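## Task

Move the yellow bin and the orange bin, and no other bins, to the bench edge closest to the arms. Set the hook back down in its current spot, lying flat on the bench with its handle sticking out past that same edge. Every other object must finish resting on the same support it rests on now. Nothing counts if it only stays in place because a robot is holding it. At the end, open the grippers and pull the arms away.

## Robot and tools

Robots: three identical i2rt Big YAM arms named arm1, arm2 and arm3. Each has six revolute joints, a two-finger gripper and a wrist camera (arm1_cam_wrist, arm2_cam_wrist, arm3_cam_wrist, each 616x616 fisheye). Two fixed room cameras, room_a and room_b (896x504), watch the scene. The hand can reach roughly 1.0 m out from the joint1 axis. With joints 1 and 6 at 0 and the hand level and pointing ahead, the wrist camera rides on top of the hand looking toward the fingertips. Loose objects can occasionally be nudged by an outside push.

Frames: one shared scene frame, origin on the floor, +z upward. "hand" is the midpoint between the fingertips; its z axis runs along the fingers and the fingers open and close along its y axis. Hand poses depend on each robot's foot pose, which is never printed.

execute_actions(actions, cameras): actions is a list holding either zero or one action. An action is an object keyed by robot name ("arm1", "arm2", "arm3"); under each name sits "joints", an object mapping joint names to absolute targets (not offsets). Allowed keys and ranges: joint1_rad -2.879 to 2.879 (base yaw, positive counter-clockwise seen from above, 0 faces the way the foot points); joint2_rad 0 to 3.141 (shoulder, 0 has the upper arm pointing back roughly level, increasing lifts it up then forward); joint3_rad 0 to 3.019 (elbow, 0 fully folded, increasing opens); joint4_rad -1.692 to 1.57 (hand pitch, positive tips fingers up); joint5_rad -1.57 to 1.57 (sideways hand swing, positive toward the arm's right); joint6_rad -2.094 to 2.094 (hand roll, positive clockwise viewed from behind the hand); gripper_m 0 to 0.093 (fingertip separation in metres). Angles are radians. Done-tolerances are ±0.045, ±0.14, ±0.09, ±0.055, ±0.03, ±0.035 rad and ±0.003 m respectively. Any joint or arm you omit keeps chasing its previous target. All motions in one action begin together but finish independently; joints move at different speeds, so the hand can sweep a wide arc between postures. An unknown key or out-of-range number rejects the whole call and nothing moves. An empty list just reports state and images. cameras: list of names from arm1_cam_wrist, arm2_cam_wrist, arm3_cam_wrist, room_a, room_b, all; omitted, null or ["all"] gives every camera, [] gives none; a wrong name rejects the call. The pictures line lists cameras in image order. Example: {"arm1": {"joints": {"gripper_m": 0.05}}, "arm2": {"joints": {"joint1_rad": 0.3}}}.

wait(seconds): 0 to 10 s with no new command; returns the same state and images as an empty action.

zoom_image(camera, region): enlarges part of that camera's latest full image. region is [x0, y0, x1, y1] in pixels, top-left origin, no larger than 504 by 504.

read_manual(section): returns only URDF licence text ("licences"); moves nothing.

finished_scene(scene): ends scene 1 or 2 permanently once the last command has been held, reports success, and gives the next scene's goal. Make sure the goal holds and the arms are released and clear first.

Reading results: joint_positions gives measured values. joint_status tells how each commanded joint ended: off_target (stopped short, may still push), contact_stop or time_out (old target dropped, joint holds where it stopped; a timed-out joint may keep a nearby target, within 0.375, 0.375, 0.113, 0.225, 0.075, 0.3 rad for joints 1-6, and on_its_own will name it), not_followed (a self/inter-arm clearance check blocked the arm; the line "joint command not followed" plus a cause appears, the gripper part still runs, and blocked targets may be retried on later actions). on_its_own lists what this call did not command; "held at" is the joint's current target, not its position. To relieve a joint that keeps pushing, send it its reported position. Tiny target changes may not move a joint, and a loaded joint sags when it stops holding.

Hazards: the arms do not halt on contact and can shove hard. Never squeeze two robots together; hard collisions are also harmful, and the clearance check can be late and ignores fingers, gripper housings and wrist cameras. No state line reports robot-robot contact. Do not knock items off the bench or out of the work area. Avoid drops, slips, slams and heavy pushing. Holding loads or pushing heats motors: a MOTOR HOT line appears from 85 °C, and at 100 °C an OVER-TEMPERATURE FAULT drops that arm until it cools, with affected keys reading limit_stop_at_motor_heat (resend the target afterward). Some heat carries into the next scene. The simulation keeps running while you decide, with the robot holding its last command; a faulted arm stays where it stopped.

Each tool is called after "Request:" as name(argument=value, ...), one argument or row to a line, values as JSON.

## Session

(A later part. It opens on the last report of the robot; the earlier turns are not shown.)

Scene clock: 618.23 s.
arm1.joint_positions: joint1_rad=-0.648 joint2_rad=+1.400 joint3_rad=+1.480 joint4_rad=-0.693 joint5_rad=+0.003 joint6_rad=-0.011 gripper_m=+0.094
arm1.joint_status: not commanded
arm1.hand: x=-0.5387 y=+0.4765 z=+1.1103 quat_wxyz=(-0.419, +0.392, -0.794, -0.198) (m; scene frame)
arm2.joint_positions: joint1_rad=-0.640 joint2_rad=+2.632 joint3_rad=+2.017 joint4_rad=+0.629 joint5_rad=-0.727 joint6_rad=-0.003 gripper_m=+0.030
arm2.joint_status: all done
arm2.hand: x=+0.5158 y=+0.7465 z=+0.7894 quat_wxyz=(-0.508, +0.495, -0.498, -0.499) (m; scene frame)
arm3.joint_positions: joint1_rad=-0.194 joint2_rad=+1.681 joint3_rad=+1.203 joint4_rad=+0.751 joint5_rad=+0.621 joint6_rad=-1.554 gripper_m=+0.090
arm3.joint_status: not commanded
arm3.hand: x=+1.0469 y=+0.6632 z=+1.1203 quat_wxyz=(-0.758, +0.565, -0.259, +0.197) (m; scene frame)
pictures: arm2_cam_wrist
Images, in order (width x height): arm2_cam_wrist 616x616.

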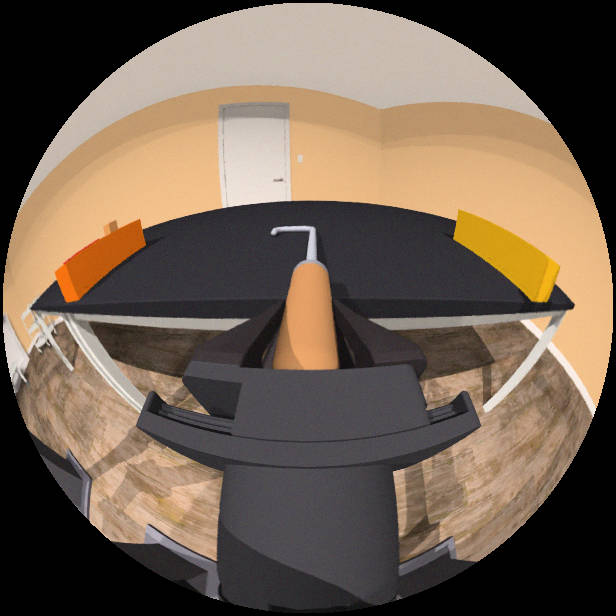

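Request:
execute_actions(
  actions=[
    {"arm2": {"joints": {"gripper_m": 0.09}}},
  ],
  cameras=["arm2_cam_wrist"],
)

Request:
execute_actions(
  actions=[
    {"arm2": {"joints": {"joint2_rad": 2.35}}, "arm3": {"joints": {"joint3_rad": 1.735, "joint2_rad": 2.0}}},
  ],
  cameras=["arm2_cam_wrist"],
)

Request:
execute_actions(
  actions=[
    {"arm2": {"joints": {"joint1_rad": 0.25, "joint2_rad": 1.3, "joint3_rad": 1.2, "joint4_rad": -0.5, "joint5_rad": 0.0}}},
  ],
  cameras=["room_b"],
)

Scene clock: 623.00 s.
arm1.joint_positions: joint1_rad=-0.648 joint2_rad=+1.400 joint3_rad=+1.480 joint4_rad=-0.693 joint5_rad=+0.003 joint6_rad=-0.011 gripper_m=+0.094
arm1.joint_status: not commanded
arm1.hand: x=-0.5387 y=+0.4765 z=+1.1103 quat_wxyz=(-0.419, +0.392, -0.794, -0.198) (m; scene frame)
arm2.joint_positions: joint1_rad=-0.640 joint2_rad=+2.632 joint3_rad=+2.016 joint4_rad=+0.623 joint5_rad=-0.727 joint6_rad=-0.003 gripper_m=+0.090
arm2.joint_status: all done
arm2.hand: x=+0.5155 y=+0.7462 z=+0.7871 quat_wxyz=(-0.505, +0.495, -0.501, -0.498) (m; scene frame)
arm3.joint_positions: joint1_rad=-0.194 joint2_rad=+1.681 joint3_rad=+1.203 joint4_rad=+0.751 joint5_rad=+0.621 joint6_rad=-1.554 gripper_m=+0.090
arm3.joint_status: not commanded
arm3.hand: x=+1.0469 y=+0.6632 z=+1.1203 quat_wxyz=(-0.758, +0.565, -0.259, +0.197) (m; scene frame)
pictures: arm2_cam_wrist
Images, in order (width x height): arm2_cam_wrist 616x616.

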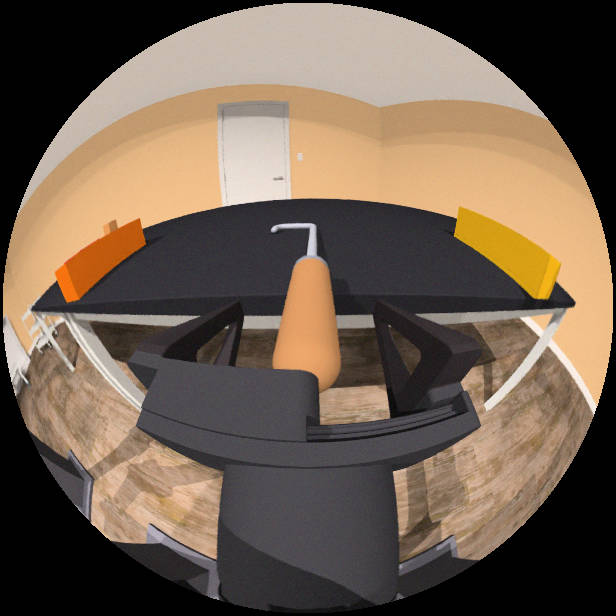

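Scene clock: 624.43 s.
arm1.joint_positions: joint1_rad=-0.648 joint2_rad=+1.400 joint3_rad=+1.480 joint4_rad=-0.693 joint5_rad=+0.003 joint6_rad=-0.011 gripper_m=+0.094
arm1.joint_status: not commanded
arm1.hand: x=-0.5387 y=+0.4765 z=+1.1103 quat_wxyz=(-0.419, +0.392, -0.794, -0.198) (m; scene frame)
arm2.joint_positions: joint1_rad=-0.640 joint2_rad=+2.339 joint3_rad=+2.004 joint4_rad=+0.614 joint5_rad=-0.727 joint6_rad=-0.003 gripper_m=+0.090
arm2.joint_status: all done
arm2.hand: x=+0.5098 y=+0.7378 z=+1.0365 quat_wxyz=(-0.597, +0.485, -0.400, -0.498) (m; scene frame)
arm3.joint_positions: joint1_rad=-0.194 joint2_rad=+1.981 joint3_rad=+1.699 joint4_rad=+0.750 joint5_rad=+0.621 joint6_rad=-1.556 gripper_m=+0.090
arm3.joint_status: all done
arm3.hand: x=+1.0519 y=+0.7798 z=+1.1803 quat_wxyz=(-0.810, +0.488, -0.273, +0.174) (m; scene frame)
pictures: arm2_cam_wrist
Images, in order (width x height): arm2_cam_wrist 616x616.

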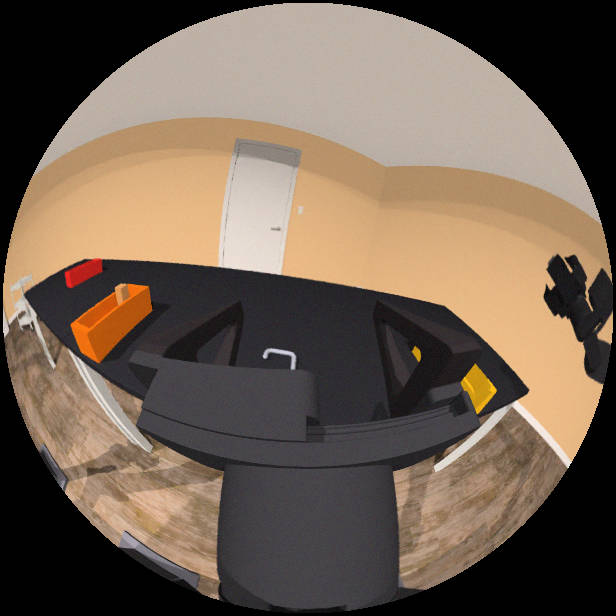

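Scene clock: 626.10 s.
arm1.joint_positions: joint1_rad=-0.648 joint2_rad=+1.400 joint3_rad=+1.480 joint4_rad=-0.693 joint5_rad=+0.003 joint6_rad=-0.011 gripper_m=+0.094
arm1.joint_status: not commanded
arm1.hand: x=-0.5387 y=+0.4765 z=+1.1103 quat_wxyz=(-0.419, +0.392, -0.794, -0.198) (m; scene frame)
arm2.joint_positions: joint1_rad=+0.249 joint2_rad=+1.293 joint3_rad=+1.198 joint4_rad=-0.492 joint5_rad=-0.003 joint6_rad=-0.003 gripper_m=+0.090
arm2.joint_status: all done
arm2.hand: x=-0.0898 y=+0.5659 z=+1.0942 quat_wxyz=(-0.307, +0.668, -0.574, -0.361) (m; scene frame)
arm3.joint_positions: joint1_rad=-0.194 joint2_rad=+1.981 joint3_rad=+1.699 joint4_rad=+0.750 joint5_rad=+0.621 joint6_rad=-1.556 gripper_m=+0.090
arm3.joint_status: not commanded
arm3.hand: x=+1.0519 y=+0.7798 z=+1.1803 quat_wxyz=(-0.810, +0.488, -0.273, +0.174) (m; scene frame)
pictures: room_b
Images, in order (width x height): room_b 896x504.

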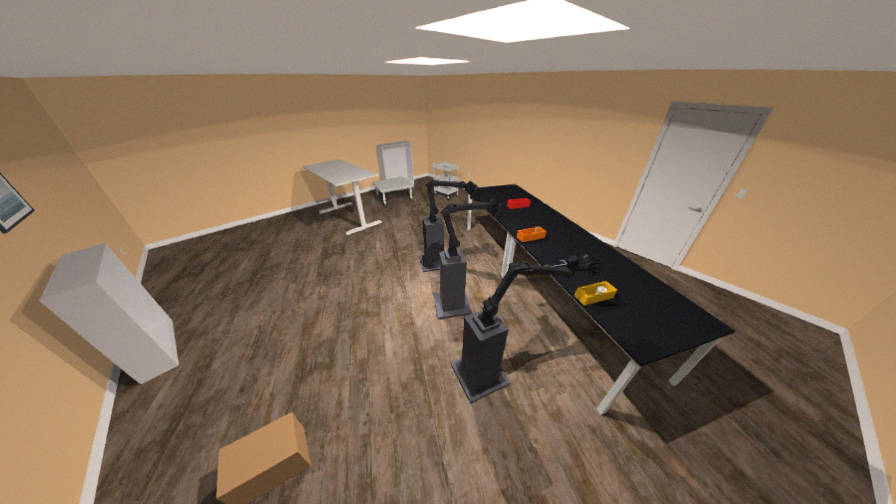

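Request:
execute_actions(
  actions=[
    {"arm3": {"joints": {"joint1_rad": 0.565, "joint2_rad": 2.27}}},
  ],
  cameras=[],
)

Request:
execute_actions(
  actions=[
    {"arm3": {"joints": {"joint2_rad": 2.475}}},
  ],
  cameras=["arm3_cam_wrist", "arm2_cam_wrist"],
)

Scene clock: 636.00 s.
arm1.joint_positions: joint1_rad=-0.648 joint2_rad=+1.400 joint3_rad=+1.480 joint4_rad=-0.693 joint5_rad=+0.003 joint6_rad=-0.011 gripper_m=+0.094
arm1.joint_status: not commanded
arm1.hand: x=-0.5387 y=+0.4765 z=+1.1103 quat_wxyz=(-0.419, +0.392, -0.794, -0.198) (m; scene frame)
arm2.joint_positions: joint1_rad=+0.249 joint2_rad=+1.293 joint3_rad=+1.198 joint4_rad=-0.492 joint5_rad=-0.003 joint6_rad=-0.003 gripper_m=+0.090
arm2.joint_status: not commanded
arm2.hand: x=-0.0898 y=+0.5659 z=+1.0942 quat_wxyz=(-0.307, +0.668, -0.574, -0.361) (m; scene frame)
arm3.joint_positions: joint1_rad=+0.568 joint2_rad=+2.259 joint3_rad=+1.718 joint4_rad=+0.742 joint5_rad=+0.620 joint6_rad=-1.557 gripper_m=+0.090
arm3.joint_status: all done
arm3.hand: x=+0.4333 y=+0.7021 z=+0.9611 quat_wxyz=(-0.759, +0.645, -0.012, -0.080) (m; scene frame)
pictures: none
No camera images: the call's "cameras" was empty. Leave "cameras" out to get every camera's image.

Scene clock: 637.33 s.
arm1.joint_positions: joint1_rad=-0.648 joint2_rad=+1.400 joint3_rad=+1.480 joint4_rad=-0.693 joint5_rad=+0.003 joint6_rad=-0.011 gripper_m=+0.094
arm1.joint_status: not commanded
arm1.hand: x=-0.5387 y=+0.4765 z=+1.1103 quat_wxyz=(-0.419, +0.392, -0.794, -0.198) (m; scene frame)
arm2.joint_positions: joint1_rad=+0.249 joint2_rad=+1.293 joint3_rad=+1.198 joint4_rad=-0.492 joint5_rad=-0.003 joint6_rad=-0.003 gripper_m=+0.090
arm2.joint_status: not commanded
arm2.hand: x=-0.0898 y=+0.5659 z=+1.0942 quat_wxyz=(-0.307, +0.668, -0.574, -0.361) (m; scene frame)
arm3.joint_positions: joint1_rad=+0.568 joint2_rad=+2.471 joint3_rad=+1.714 joint4_rad=+0.748 joint5_rad=+0.620 joint6_rad=-1.557 gripper_m=+0.090
arm3.joint_status: all done
arm3.hand: x=+0.4343 y=+0.7031 z=+0.7837 quat_wxyz=(-0.705, +0.708, +0.033, -0.034) (m; scene frame)
pictures: arm2_cam_wrist, arm3_cam_wrist
Images, in order (width x height): arm2_cam_wrist 616x616, arm3_cam_wrist 616x616.

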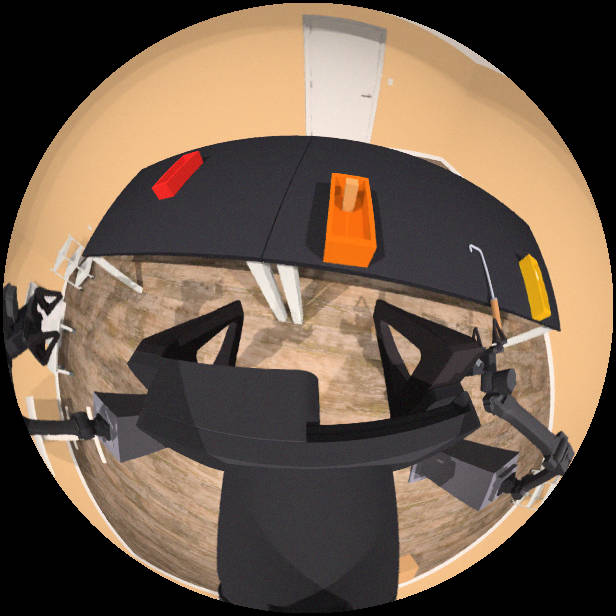

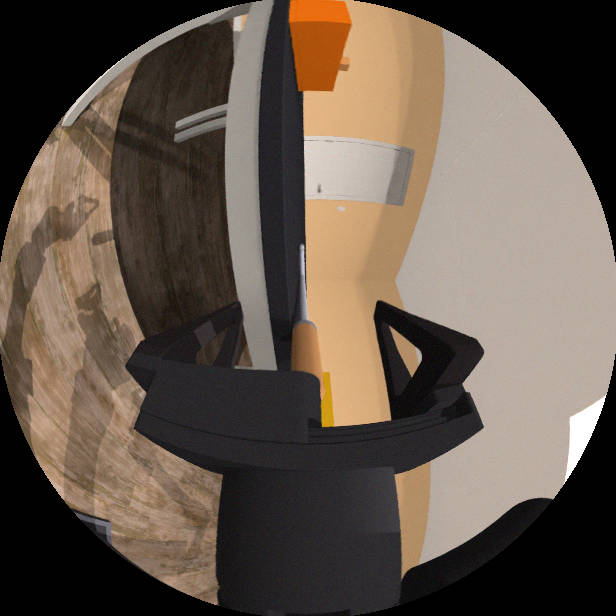

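Request:
execute_actions(
  actions=[
    {"arm3": {"joints": {"joint1_rad": 0.455}}},
  ],
  cameras=["arm3_cam_wrist", "arm2_cam_wrist"],
)

Scene clock: 645.63 s.
arm1.joint_positions: joint1_rad=-0.648 joint2_rad=+1.400 joint3_rad=+1.480 joint4_rad=-0.693 joint5_rad=+0.003 joint6_rad=-0.011 gripper_m=+0.094
arm1.joint_status: not commanded
arm1.hand: x=-0.5387 y=+0.4765 z=+1.1103 quat_wxyz=(-0.419, +0.392, -0.794, -0.198) (m; scene frame)
arm2.joint_positions: joint1_rad=+0.249 joint2_rad=+1.293 joint3_rad=+1.198 joint4_rad=-0.492 joint5_rad=-0.003 joint6_rad=-0.003 gripper_m=+0.090
arm2.joint_status: not commanded
arm2.hand: x=-0.0898 y=+0.5659 z=+1.0942 quat_wxyz=(-0.307, +0.668, -0.574, -0.361) (m; scene frame)
arm3.joint_positions: joint1_rad=+0.454 joint2_rad=+2.471 joint3_rad=+1.714 joint4_rad=+0.748 joint5_rad=+0.620 joint6_rad=-1.557 gripper_m=+0.090
arm3.joint_status: all done
arm3.hand: x=+0.5175 y=+0.7532 z=+0.7845 quat_wxyz=(-0.706, +0.708, -0.007, +0.006) (m; scene frame)
pictures: arm2_cam_wrist, arm3_cam_wrist
Images, in order (width x height): arm2_cam_wrist 616x616, arm3_cam_wrist 616x616.

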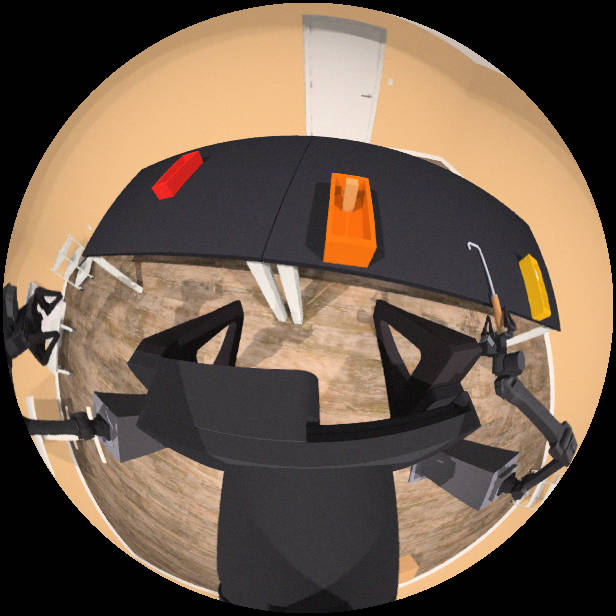

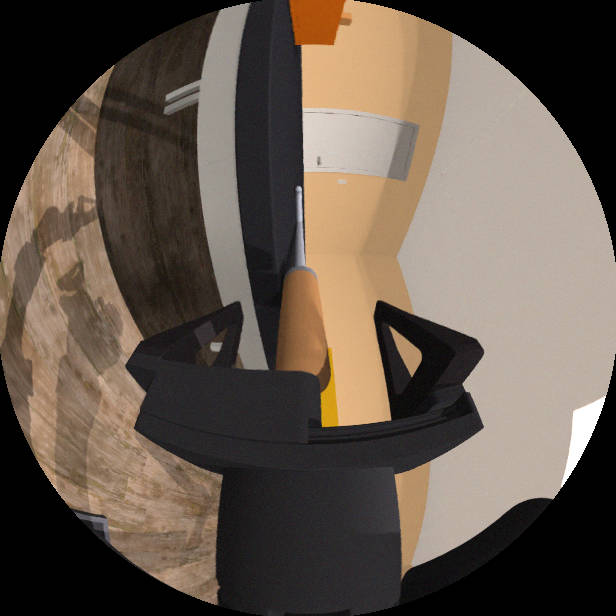

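Request:
zoom_image(
  camera="arm3_cam_wrist",
  region=[230, 170, 400, 430],
)

Request:
zoom_image(
  camera="arm2_cam_wrist",
  region=[450, 230, 570, 360],
)

Region (230, 170, 400, 430) of arm3_cam_wrist's 616x616 image, scaled by 1.938, with more detail than that image has; it fills the left 330 columns of this view, and the rest is white.

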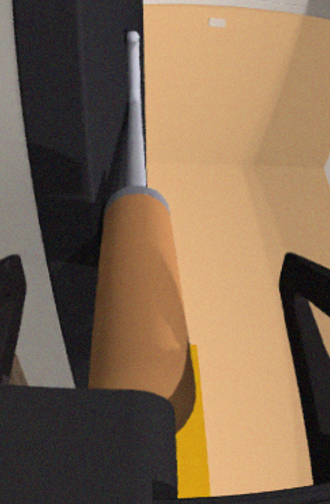

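Region (450, 230, 570, 360) of arm2_cam_wrist's 616x616 image, scaled by 3.877, with more detail than that image has; it fills the left 465 columns of this view, and the rest is white.

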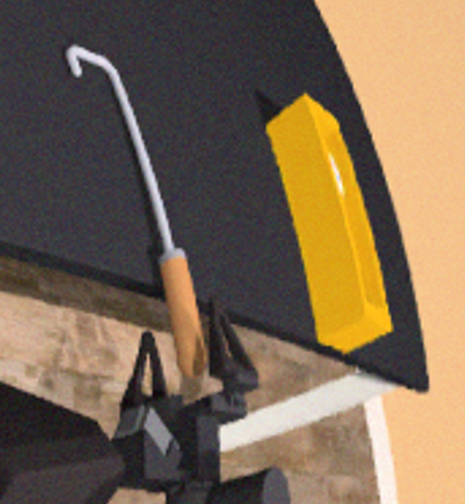

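Request:
execute_actions(
  actions=[
    {"arm3": {"joints": {"joint1_rad": 0.434, "joint3_rad": 1.688, "joint4_rad": 0.80}}},
  ],
  cameras=["arm3_cam_wrist", "arm2_cam_wrist"],
)

Scene clock: 674.77 s.
arm1.joint_positions: joint1_rad=-0.648 joint2_rad=+1.400 joint3_rad=+1.480 joint4_rad=-0.693 joint5_rad=+0.003 joint6_rad=-0.011 gripper_m=+0.094
arm1.joint_status: not commanded
arm1.hand: x=-0.5387 y=+0.4765 z=+1.1103 quat_wxyz=(-0.419, +0.392, -0.794, -0.198) (m; scene frame)
arm2.joint_positions: joint1_rad=+0.249 joint2_rad=+1.293 joint3_rad=+1.198 joint4_rad=-0.492 joint5_rad=-0.003 joint6_rad=-0.003 gripper_m=+0.090
arm2.joint_status: not commanded
arm2.hand: x=-0.0898 y=+0.5659 z=+1.0942 quat_wxyz=(-0.307, +0.668, -0.574, -0.361) (m; scene frame)
arm3.joint_positions: joint1_rad=+0.439 joint2_rad=+2.470 joint3_rad=+1.691 joint4_rad=+0.786 joint5_rad=+0.620 joint6_rad=-1.557 gripper_m=+0.090
arm3.joint_status: all done
arm3.hand: x=+0.5329 y=+0.7543 z=+0.7818 quat_wxyz=(-0.711, +0.703, -0.015, +0.008) (m; scene frame)
pictures: arm2_cam_wrist, arm3_cam_wrist
Images, in order (width x height): arm2_cam_wrist 616x616, arm3_cam_wrist 616x616.

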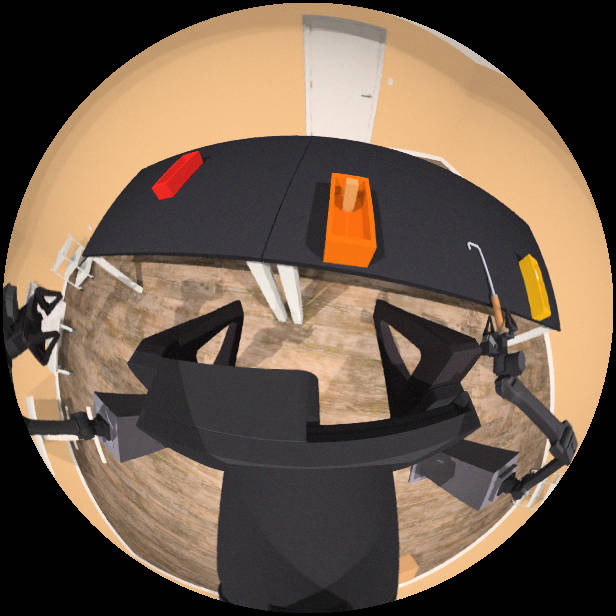

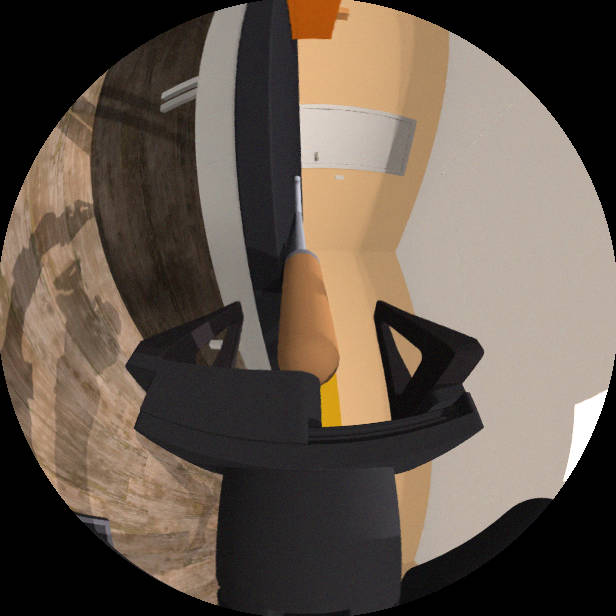

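Handle is centered between the fingers now. Close and lift.

Request:
execute_actions(
  actions=[
    {"arm3": {"joints": {"gripper_m": 0.01}}},
  ],
  cameras=["arm3_cam_wrist"],
)

Request:
execute_actions(
  actions=[
    {"arm3": {"joints": {"joint2_rad": 2.12}}},
  ],
  cameras=["arm3_cam_wrist", "room_b"],
)

Scene clock: 677.50 s.
arm1.joint_positions: joint1_rad=-0.648 joint2_rad=+1.400 joint3_rad=+1.480 joint4_rad=-0.693 joint5_rad=+0.003 joint6_rad=-0.011 gripper_m=+0.094
arm1.joint_status: not commanded
arm1.hand: x=-0.5387 y=+0.4765 z=+1.1103 quat_wxyz=(-0.419, +0.392, -0.794, -0.198) (m; scene frame)
arm2.joint_positions: joint1_rad=+0.249 joint2_rad=+1.293 joint3_rad=+1.198 joint4_rad=-0.492 joint5_rad=-0.003 joint6_rad=-0.003 gripper_m=+0.090
arm2.joint_status: not commanded
arm2.hand: x=-0.0898 y=+0.5659 z=+1.0942 quat_wxyz=(-0.307, +0.668, -0.574, -0.361) (m; scene frame)
arm3.joint_positions: joint1_rad=+0.439 joint2_rad=+2.470 joint3_rad=+1.688 joint4_rad=+0.787 joint5_rad=+0.620 joint6_rad=-1.558 gripper_m=+0.030
arm3.joint_status: gripper_m off_target (ended at +0.030, target +0.010)
arm3.hand: x=+0.5334 y=+0.7535 z=+0.7803 quat_wxyz=(-0.710, +0.704, -0.015, +0.009) (m; scene frame)
pictures: arm3_cam_wrist
Images, in order (width x height): arm3_cam_wrist 616x616.

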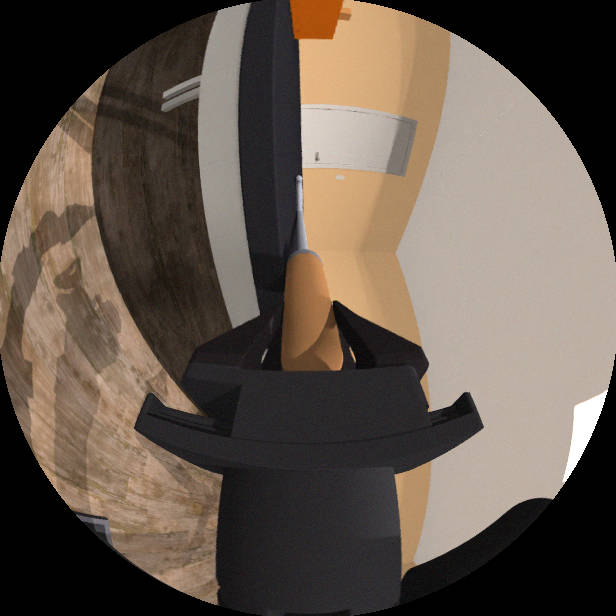

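Scene clock: 679.30 s.
arm1.joint_positions: joint1_rad=-0.648 joint2_rad=+1.400 joint3_rad=+1.480 joint4_rad=-0.693 joint5_rad=+0.003 joint6_rad=-0.011 gripper_m=+0.094
arm1.joint_status: not commanded
arm1.hand: x=-0.5387 y=+0.4765 z=+1.1103 quat_wxyz=(-0.419, +0.392, -0.794, -0.198) (m; scene frame)
arm2.joint_positions: joint1_rad=+0.249 joint2_rad=+1.293 joint3_rad=+1.198 joint4_rad=-0.492 joint5_rad=-0.003 joint6_rad=-0.003 gripper_m=+0.090
arm2.joint_status: not commanded
arm2.hand: x=-0.0898 y=+0.5659 z=+1.0942 quat_wxyz=(-0.307, +0.668, -0.574, -0.361) (m; scene frame)
arm3.joint_positions: joint1_rad=+0.439 joint2_rad=+2.147 joint3_rad=+1.656 joint4_rad=+0.774 joint5_rad=+0.622 joint6_rad=-1.564 gripper_m=+0.030
arm3.joint_status: all done
arm3.hand: x=+0.5420 y=+0.7376 z=+1.0260 quat_wxyz=(-0.783, +0.616, -0.068, -0.044) (m; scene frame)
pictures: arm3_cam_wrist, room_b
Images, in order (width x height): arm3_cam_wrist 616x616, room_b 896x504.

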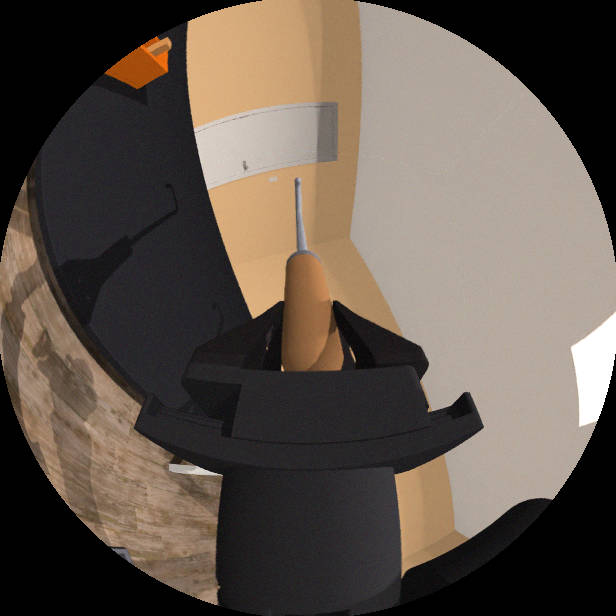

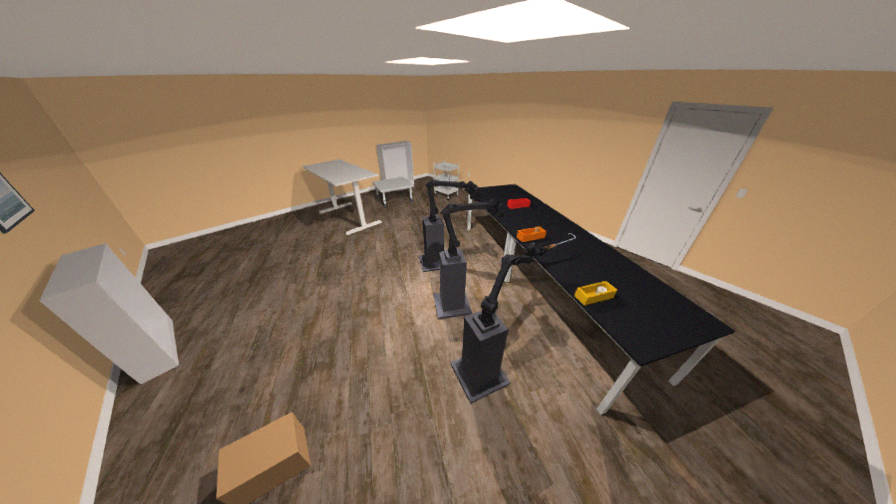

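Request:
execute_actions(
  actions=[
    {"arm3": {"joints": {"joint1_rad": -0.594, "joint5_rad": -0.155, "joint3_rad": 1.445, "joint4_rad": 0.995}}},
  ],
  cameras=["arm3_cam_wrist", "room_b"],
)

Scene clock: 694.00 s.
arm1.joint_positions: joint1_rad=-0.648 joint2_rad=+1.400 joint3_rad=+1.480 joint4_rad=-0.693 joint5_rad=+0.003 joint6_rad=-0.011 gripper_m=+0.094
arm1.joint_status: not commanded
arm1.hand: x=-0.5387 y=+0.4765 z=+1.1103 quat_wxyz=(-0.419, +0.392, -0.794, -0.198) (m; scene frame)
arm2.joint_positions: joint1_rad=+0.249 joint2_rad=+1.293 joint3_rad=+1.198 joint4_rad=-0.492 joint5_rad=-0.003 joint6_rad=-0.003 gripper_m=+0.090
arm2.joint_status: not commanded
arm2.hand: x=-0.0898 y=+0.5659 z=+1.0942 quat_wxyz=(-0.307, +0.668, -0.574, -0.361) (m; scene frame)
arm3.joint_positions: joint1_rad=-0.597 joint2_rad=+2.158 joint3_rad=+1.416 joint4_rad=+0.942 joint5_rad=-0.156 joint6_rad=-1.565 gripper_m=+0.030
arm3.joint_status: all done
arm3.hand: x=+1.2443 y=+0.7331 z=+0.9395 quat_wxyz=(-0.765, +0.626, -0.081, +0.124) (m; scene frame)
pictures: arm3_cam_wrist, room_b
Images, in order (width x height): arm3_cam_wrist 616x616, room_b 896x504.

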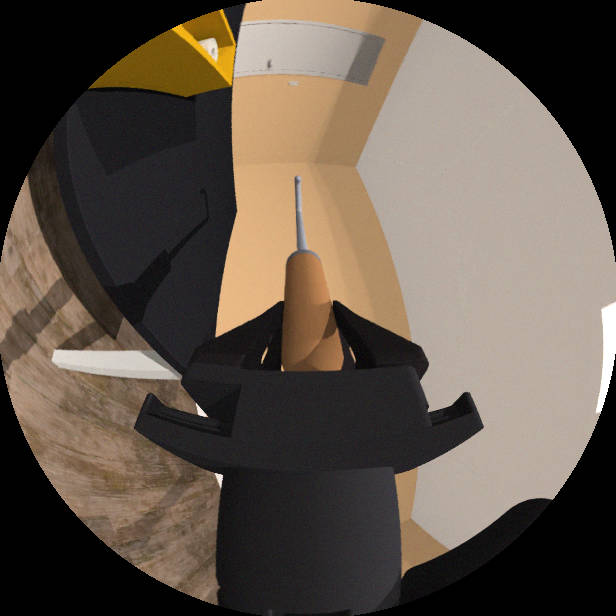

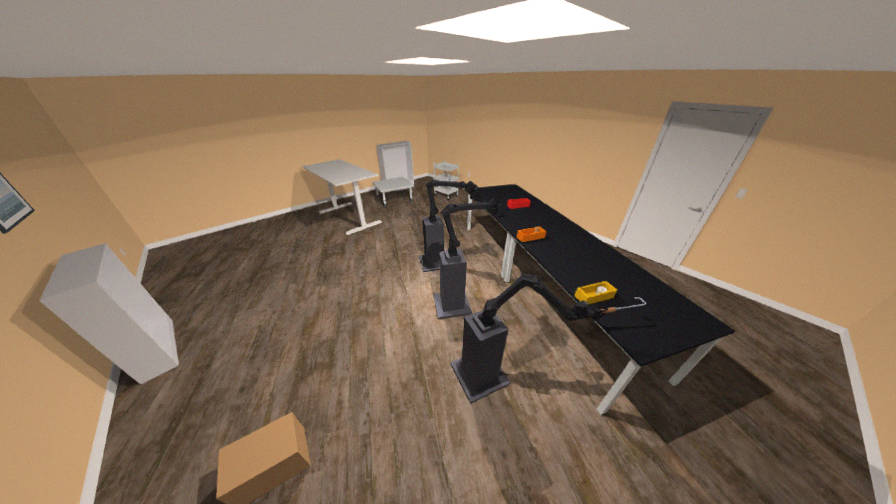

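Request:
zoom_image(
  camera="arm3_cam_wrist",
  region=[250, 165, 370, 385],
)

Region (250, 165, 370, 385) of arm3_cam_wrist's 616x616 image, scaled by 2.291, with more detail than that image has; it fills the left 275 columns of this view, and the rest is white.

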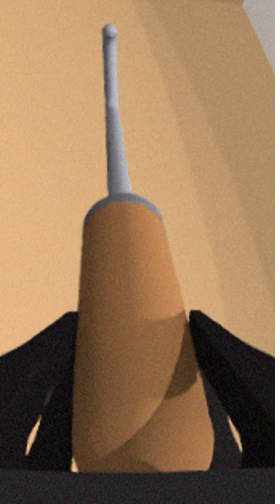

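Request:
execute_actions(
  actions=[
    {"arm3": {"joints": {"joint1_rad": -0.575, "joint5_rad": -0.098, "joint2_rad": 2.305}}},
  ],
  cameras=["arm3_cam_wrist", "room_b"],
)

Request:
zoom_image(
  camera="room_b",
  region=[570, 295, 660, 345],
)

Scene clock: 716.93 s.
arm1.joint_positions: joint1_rad=-0.648 joint2_rad=+1.400 joint3_rad=+1.480 joint4_rad=-0.693 joint5_rad=+0.003 joint6_rad=-0.011 gripper_m=+0.094
arm1.joint_status: not commanded
arm1.hand: x=-0.5387 y=+0.4765 z=+1.1103 quat_wxyz=(-0.419, +0.392, -0.794, -0.198) (m; scene frame)
arm2.joint_positions: joint1_rad=+0.249 joint2_rad=+1.293 joint3_rad=+1.198 joint4_rad=-0.492 joint5_rad=-0.003 joint6_rad=-0.003 gripper_m=+0.090
arm2.joint_status: not commanded
arm2.hand: x=-0.0898 y=+0.5659 z=+1.0942 quat_wxyz=(-0.307, +0.668, -0.574, -0.361) (m; scene frame)
arm3.joint_positions: joint1_rad=-0.582 joint2_rad=+2.349 joint3_rad=+1.405 joint4_rad=+0.964 joint5_rad=-0.098 joint6_rad=-1.566 gripper_m=+0.030
arm3.joint_status: all done
arm3.hand: x=+1.2415 y=+0.7313 z=+0.7889 quat_wxyz=(-0.706, +0.688, -0.116, +0.121) (m; scene frame)
pictures: arm3_cam_wrist, room_b
Images, in order (width x height): arm3_cam_wrist 616x616, room_b 896x504.

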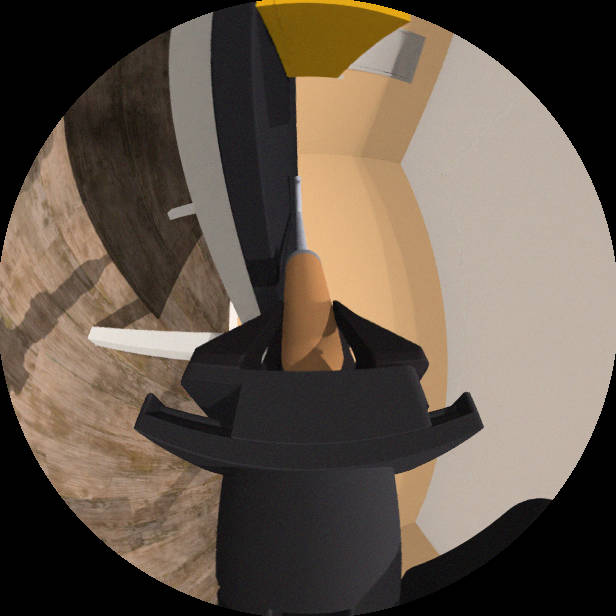

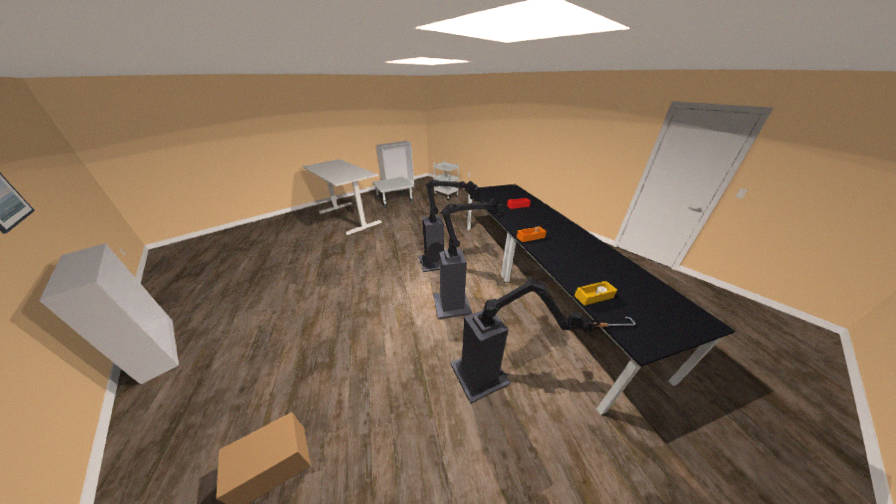

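Region (570, 295, 660, 345) of room_b's 896x504 image, scaled by 5.600, with more detail than that image has.

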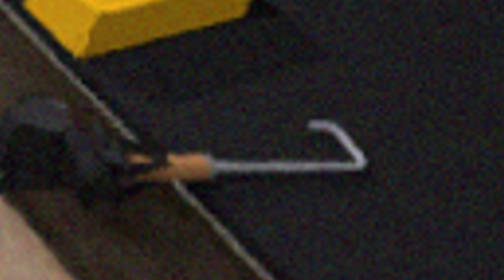

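Request:
execute_actions(
  actions=[
    {"arm3": {"joints": {"joint5_rad": -0.125, "joint2_rad": 2.368}}},
  ],
  cameras=["arm3_cam_wrist", "room_b"],
)

Request:
zoom_image(
  camera="room_b",
  region=[570, 295, 660, 345],
)

Scene clock: 724.60 s.
arm1.joint_positions: joint1_rad=-0.648 joint2_rad=+1.400 joint3_rad=+1.480 joint4_rad=-0.693 joint5_rad=+0.003 joint6_rad=-0.011 gripper_m=+0.094
arm1.joint_status: not commanded
arm1.hand: x=-0.5387 y=+0.4765 z=+1.1103 quat_wxyz=(-0.419, +0.392, -0.794, -0.198) (m; scene frame)
arm2.joint_positions: joint1_rad=+0.249 joint2_rad=+1.293 joint3_rad=+1.198 joint4_rad=-0.492 joint5_rad=-0.003 joint6_rad=-0.003 gripper_m=+0.090
arm2.joint_status: not commanded
arm2.hand: x=-0.0898 y=+0.5659 z=+1.0942 quat_wxyz=(-0.307, +0.668, -0.574, -0.361) (m; scene frame)
arm3.joint_positions: joint1_rad=-0.580 joint2_rad=+2.362 joint3_rad=+1.405 joint4_rad=+0.969 joint5_rad=-0.126 joint6_rad=-1.566 gripper_m=+0.030
arm3.joint_status: all done
arm3.hand: x=+1.2354 y=+0.7323 z=+0.7796 quat_wxyz=(-0.705, +0.693, -0.106, +0.110) (m; scene frame)
pictures: arm3_cam_wrist, room_b
Images, in order (width x height): arm3_cam_wrist 616x616, room_b 896x504.

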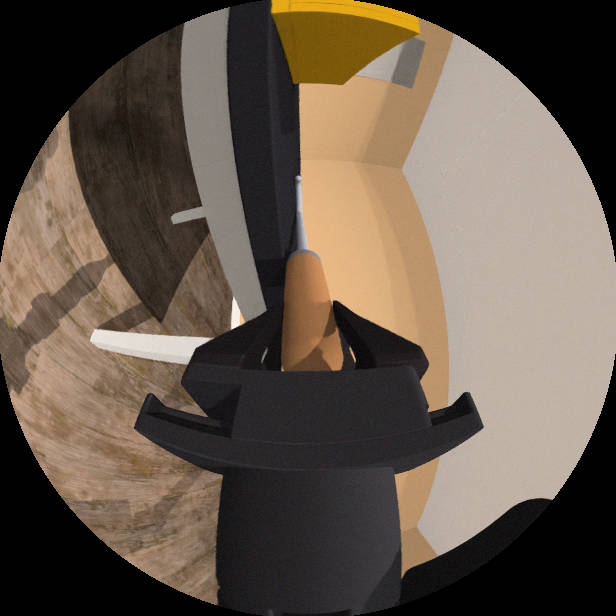

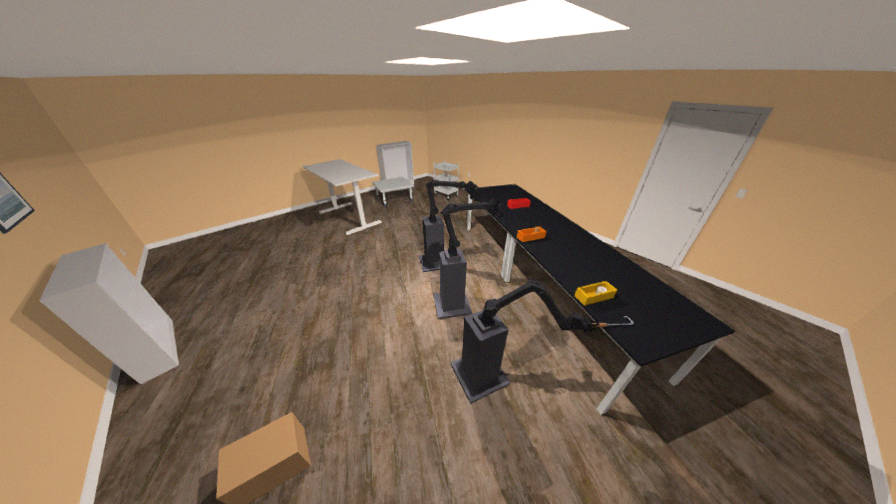

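Region (570, 295, 660, 345) of room_b's 896x504 image, scaled by 5.600, with more detail than that image has.

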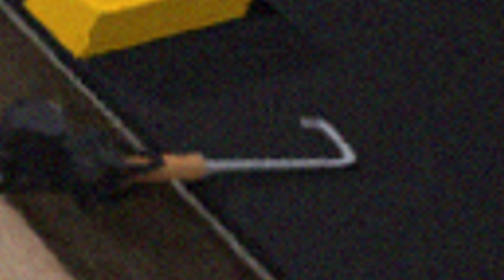

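Request:
execute_actions(
  actions=[
    {"arm3": {"joints": {"joint3_rad": 1.515}}},
  ],
  cameras=[],
)

Scene clock: 734.07 s.
arm1.joint_positions: joint1_rad=-0.648 joint2_rad=+1.400 joint3_rad=+1.480 joint4_rad=-0.693 joint5_rad=+0.003 joint6_rad=-0.011 gripper_m=+0.094
arm1.joint_status: not commanded
arm1.hand: x=-0.5387 y=+0.4765 z=+1.1103 quat_wxyz=(-0.419, +0.392, -0.794, -0.198) (m; scene frame)
arm2.joint_positions: joint1_rad=+0.249 joint2_rad=+1.293 joint3_rad=+1.198 joint4_rad=-0.492 joint5_rad=-0.003 joint6_rad=-0.003 gripper_m=+0.090
arm2.joint_status: not commanded
arm2.hand: x=-0.0898 y=+0.5659 z=+1.0942 quat_wxyz=(-0.307, +0.668, -0.574, -0.361) (m; scene frame)
arm3.joint_positions: joint1_rad=-0.580 joint2_rad=+2.377 joint3_rad=+1.442 joint4_rad=+0.969 joint5_rad=-0.126 joint6_rad=-1.566 gripper_m=+0.030
arm3.joint_status: all done
arm3.hand: x=+1.2395 y=+0.7412 z=+0.7854 quat_wxyz=(-0.712, +0.685, -0.104, +0.112) (m; scene frame)
pictures: none
No camera images: the call's "cameras" was empty. Leave "cameras" out to get every camera's image.

Request:
execute_actions(
  actions=[
    {"arm3": {"joints": {"joint4_rad": 0.952, "joint5_rad": -0.11}}},
  ],
  cameras=["arm3_cam_wrist", "room_b"],
)

Request:
zoom_image(
  camera="room_b",
  region=[570, 295, 660, 345],
)

Scene clock: 738.13 s.
arm1.joint_positions: joint1_rad=-0.648 joint2_rad=+1.400 joint3_rad=+1.480 joint4_rad=-0.693 joint5_rad=+0.003 joint6_rad=-0.011 gripper_m=+0.094
arm1.joint_status: not commanded
arm1.hand: x=-0.5387 y=+0.4765 z=+1.1103 quat_wxyz=(-0.419, +0.392, -0.794, -0.198) (m; scene frame)
arm2.joint_positions: joint1_rad=+0.249 joint2_rad=+1.293 joint3_rad=+1.198 joint4_rad=-0.492 joint5_rad=-0.003 joint6_rad=-0.003 gripper_m=+0.090
arm2.joint_status: not commanded
arm2.hand: x=-0.0898 y=+0.5659 z=+1.0942 quat_wxyz=(-0.307, +0.668, -0.574, -0.361) (m; scene frame)
arm3.joint_positions: joint1_rad=-0.580 joint2_rad=+2.377 joint3_rad=+1.449 joint4_rad=+0.937 joint5_rad=-0.112 joint6_rad=-1.566 gripper_m=+0.030
arm3.joint_status: all done
arm3.hand: x=+1.2427 y=+0.7425 z=+0.7809 quat_wxyz=(-0.703, +0.693, -0.111, +0.114) (m; scene frame)
pictures: arm3_cam_wrist, room_b
Images, in order (width x height): arm3_cam_wrist 616x616, room_b 896x504.

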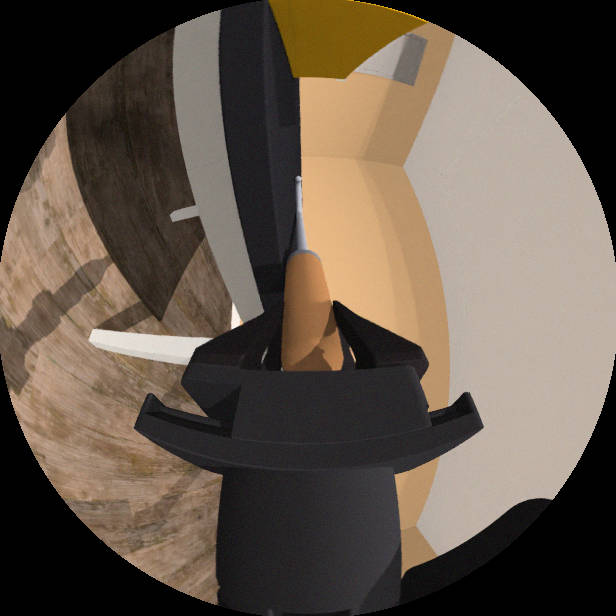

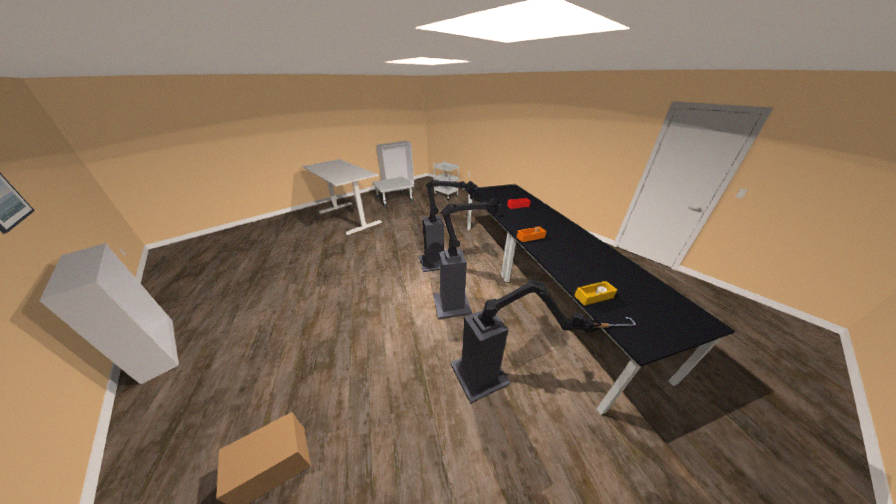

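Region (570, 295, 660, 345) of room_b's 896x504 image, scaled by 5.600, with more detail than that image has.

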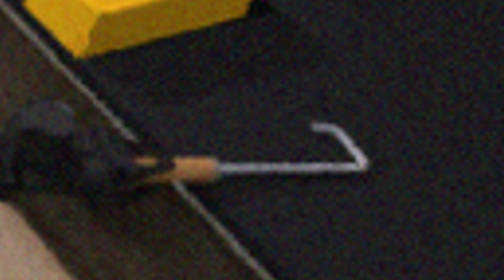

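Request:
execute_actions(
  actions=[
    {"arm3": {"joints": {"gripper_m": 0.09, "joint3_rad": 1.47, "joint2_rad": 2.377}}},
  ],
  cameras=["arm3_cam_wrist"],
)

Request:
execute_actions(
  actions=[
    {"arm3": {"joints": {"joint2_rad": 2.27, "joint3_rad": 1.17, "joint4_rad": 1.12}}},
  ],
  cameras=["arm3_cam_wrist", "room_b"],
)

Scene clock: 751.33 s.
arm1.joint_positions: joint1_rad=-0.648 joint2_rad=+1.400 joint3_rad=+1.480 joint4_rad=-0.693 joint5_rad=+0.003 joint6_rad=-0.011 gripper_m=+0.094
arm1.joint_status: not commanded
arm1.hand: x=-0.5387 y=+0.4765 z=+1.1103 quat_wxyz=(-0.419, +0.392, -0.794, -0.198) (m; scene frame)
arm2.joint_positions: joint1_rad=+0.249 joint2_rad=+1.293 joint3_rad=+1.198 joint4_rad=-0.492 joint5_rad=-0.003 joint6_rad=-0.003 gripper_m=+0.090
arm2.joint_status: not commanded
arm2.hand: x=-0.0898 y=+0.5659 z=+1.0942 quat_wxyz=(-0.307, +0.668, -0.574, -0.361) (m; scene frame)
arm3.joint_positions: joint1_rad=-0.580 joint2_rad=+2.375 joint3_rad=+1.449 joint4_rad=+0.939 joint5_rad=-0.112 joint6_rad=-1.566 gripper_m=+0.090
arm3.joint_status: all done
arm3.hand: x=+1.2427 y=+0.7427 z=+0.7829 quat_wxyz=(-0.705, +0.691, -0.111, +0.115) (m; scene frame)
pictures: arm3_cam_wrist
Images, in order (width x height): arm3_cam_wrist 616x616.

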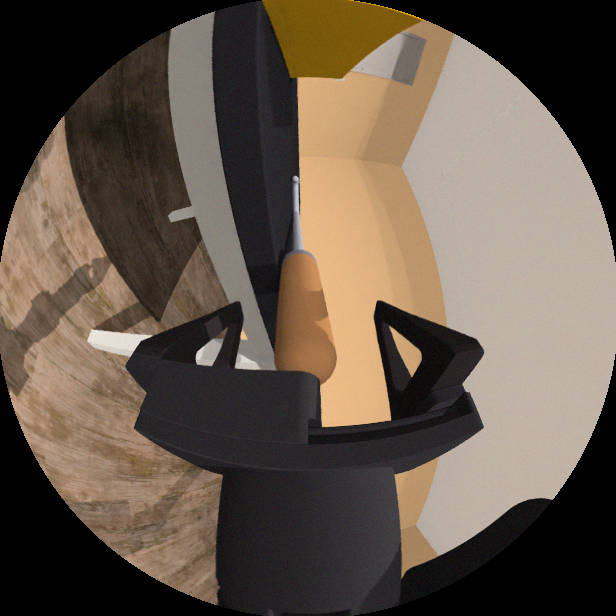

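Scene clock: 752.43 s.
arm1.joint_positions: joint1_rad=-0.648 joint2_rad=+1.400 joint3_rad=+1.480 joint4_rad=-0.693 joint5_rad=+0.003 joint6_rad=-0.011 gripper_m=+0.094
arm1.joint_status: not commanded
arm1.hand: x=-0.5387 y=+0.4765 z=+1.1103 quat_wxyz=(-0.419, +0.392, -0.794, -0.198) (m; scene frame)
arm2.joint_positions: joint1_rad=+0.249 joint2_rad=+1.293 joint3_rad=+1.198 joint4_rad=-0.492 joint5_rad=-0.003 joint6_rad=-0.003 gripper_m=+0.090
arm2.joint_status: not commanded
arm2.hand: x=-0.0898 y=+0.5659 z=+1.0942 quat_wxyz=(-0.307, +0.668, -0.574, -0.361) (m; scene frame)
arm3.joint_positions: joint1_rad=-0.580 joint2_rad=+2.260 joint3_rad=+1.161 joint4_rad=+1.107 joint5_rad=-0.112 joint6_rad=-1.566 gripper_m=+0.090
arm3.joint_status: all done
arm3.hand: x=+1.2082 y=+0.6678 z=+0.7814 quat_wxyz=(-0.703, +0.693, -0.111, +0.114) (m; scene frame)
pictures: arm3_cam_wrist, room_b
Images, in order (width x height): arm3_cam_wrist 616x616, room_b 896x504.

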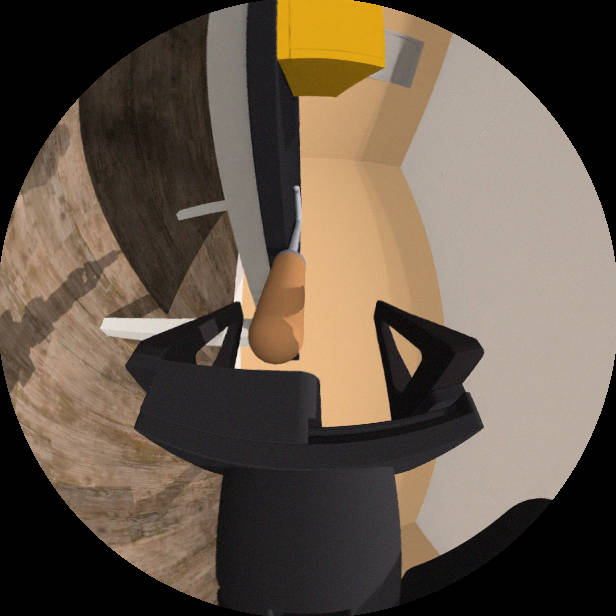

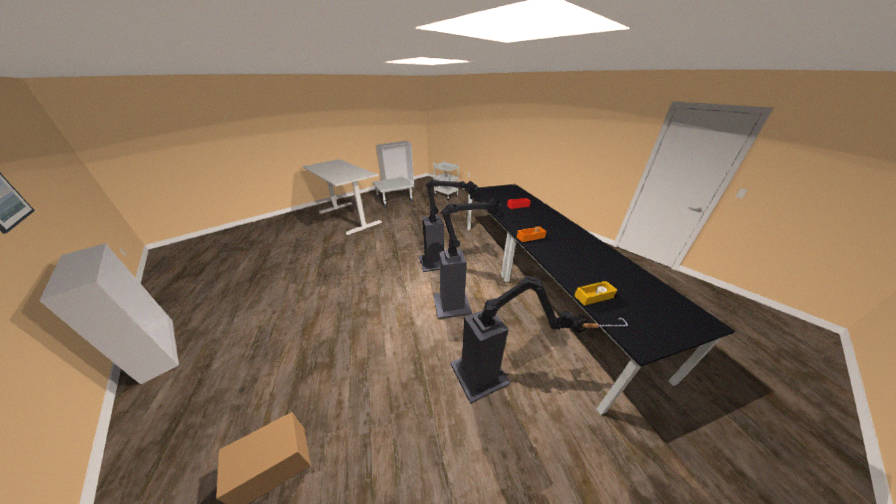

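Request:
execute_actions(
  actions=[
    {"arm3": {"joints": {"gripper_m": 0.01}}},
  ],
  cameras=["arm3_cam_wrist", "room_b"],
)

Scene clock: 754.97 s.
arm1.joint_positions: joint1_rad=-0.648 joint2_rad=+1.400 joint3_rad=+1.480 joint4_rad=-0.693 joint5_rad=+0.003 joint6_rad=-0.011 gripper_m=+0.094
arm1.joint_status: not commanded
arm1.hand: x=-0.5387 y=+0.4765 z=+1.1103 quat_wxyz=(-0.419, +0.392, -0.794, -0.198) (m; scene frame)
arm2.joint_positions: joint1_rad=+0.249 joint2_rad=+1.293 joint3_rad=+1.198 joint4_rad=-0.492 joint5_rad=-0.003 joint6_rad=-0.003 gripper_m=+0.090
arm2.joint_status: not commanded
arm2.hand: x=-0.0898 y=+0.5659 z=+1.0942 quat_wxyz=(-0.307, +0.668, -0.574, -0.361) (m; scene frame)
arm3.joint_positions: joint1_rad=-0.580 joint2_rad=+2.263 joint3_rad=+1.161 joint4_rad=+1.105 joint5_rad=-0.112 joint6_rad=-1.566 gripper_m=+0.030
arm3.joint_status: gripper_m off_target (ended at +0.030, target +0.010)
arm3.hand: x=+1.2082 y=+0.6675 z=+0.7791 quat_wxyz=(-0.701, +0.695, -0.112, +0.114) (m; scene frame)
pictures: arm3_cam_wrist, room_b
Images, in order (width x height): arm3_cam_wrist 616x616, room_b 896x504.

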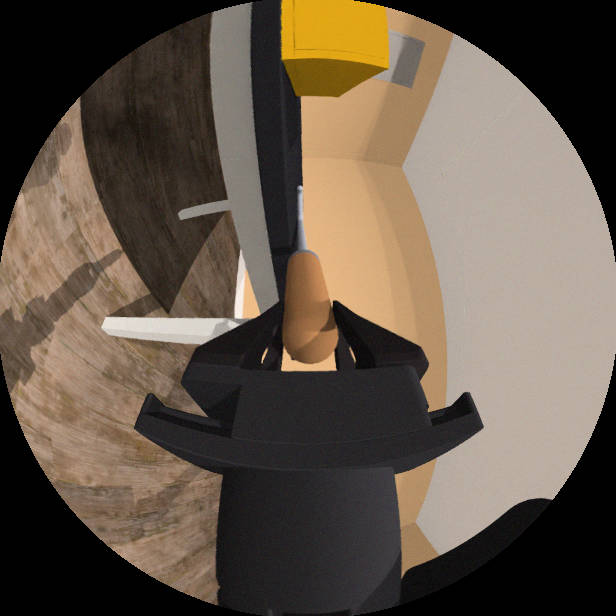

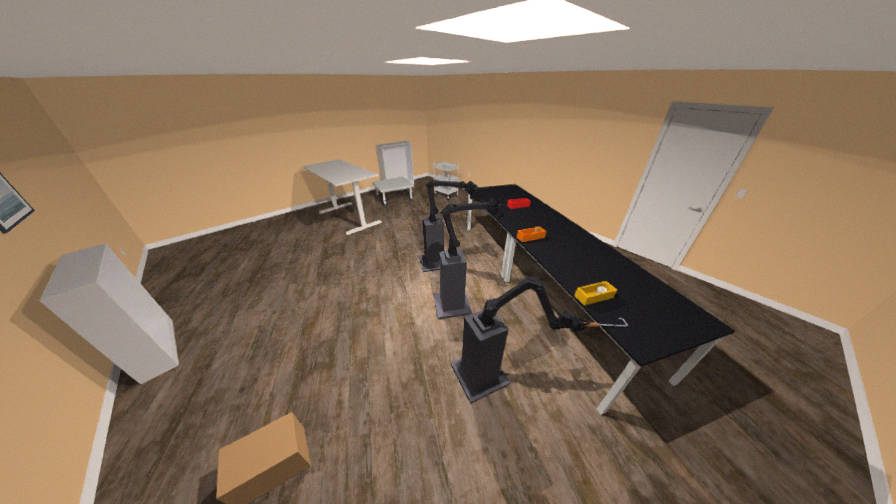

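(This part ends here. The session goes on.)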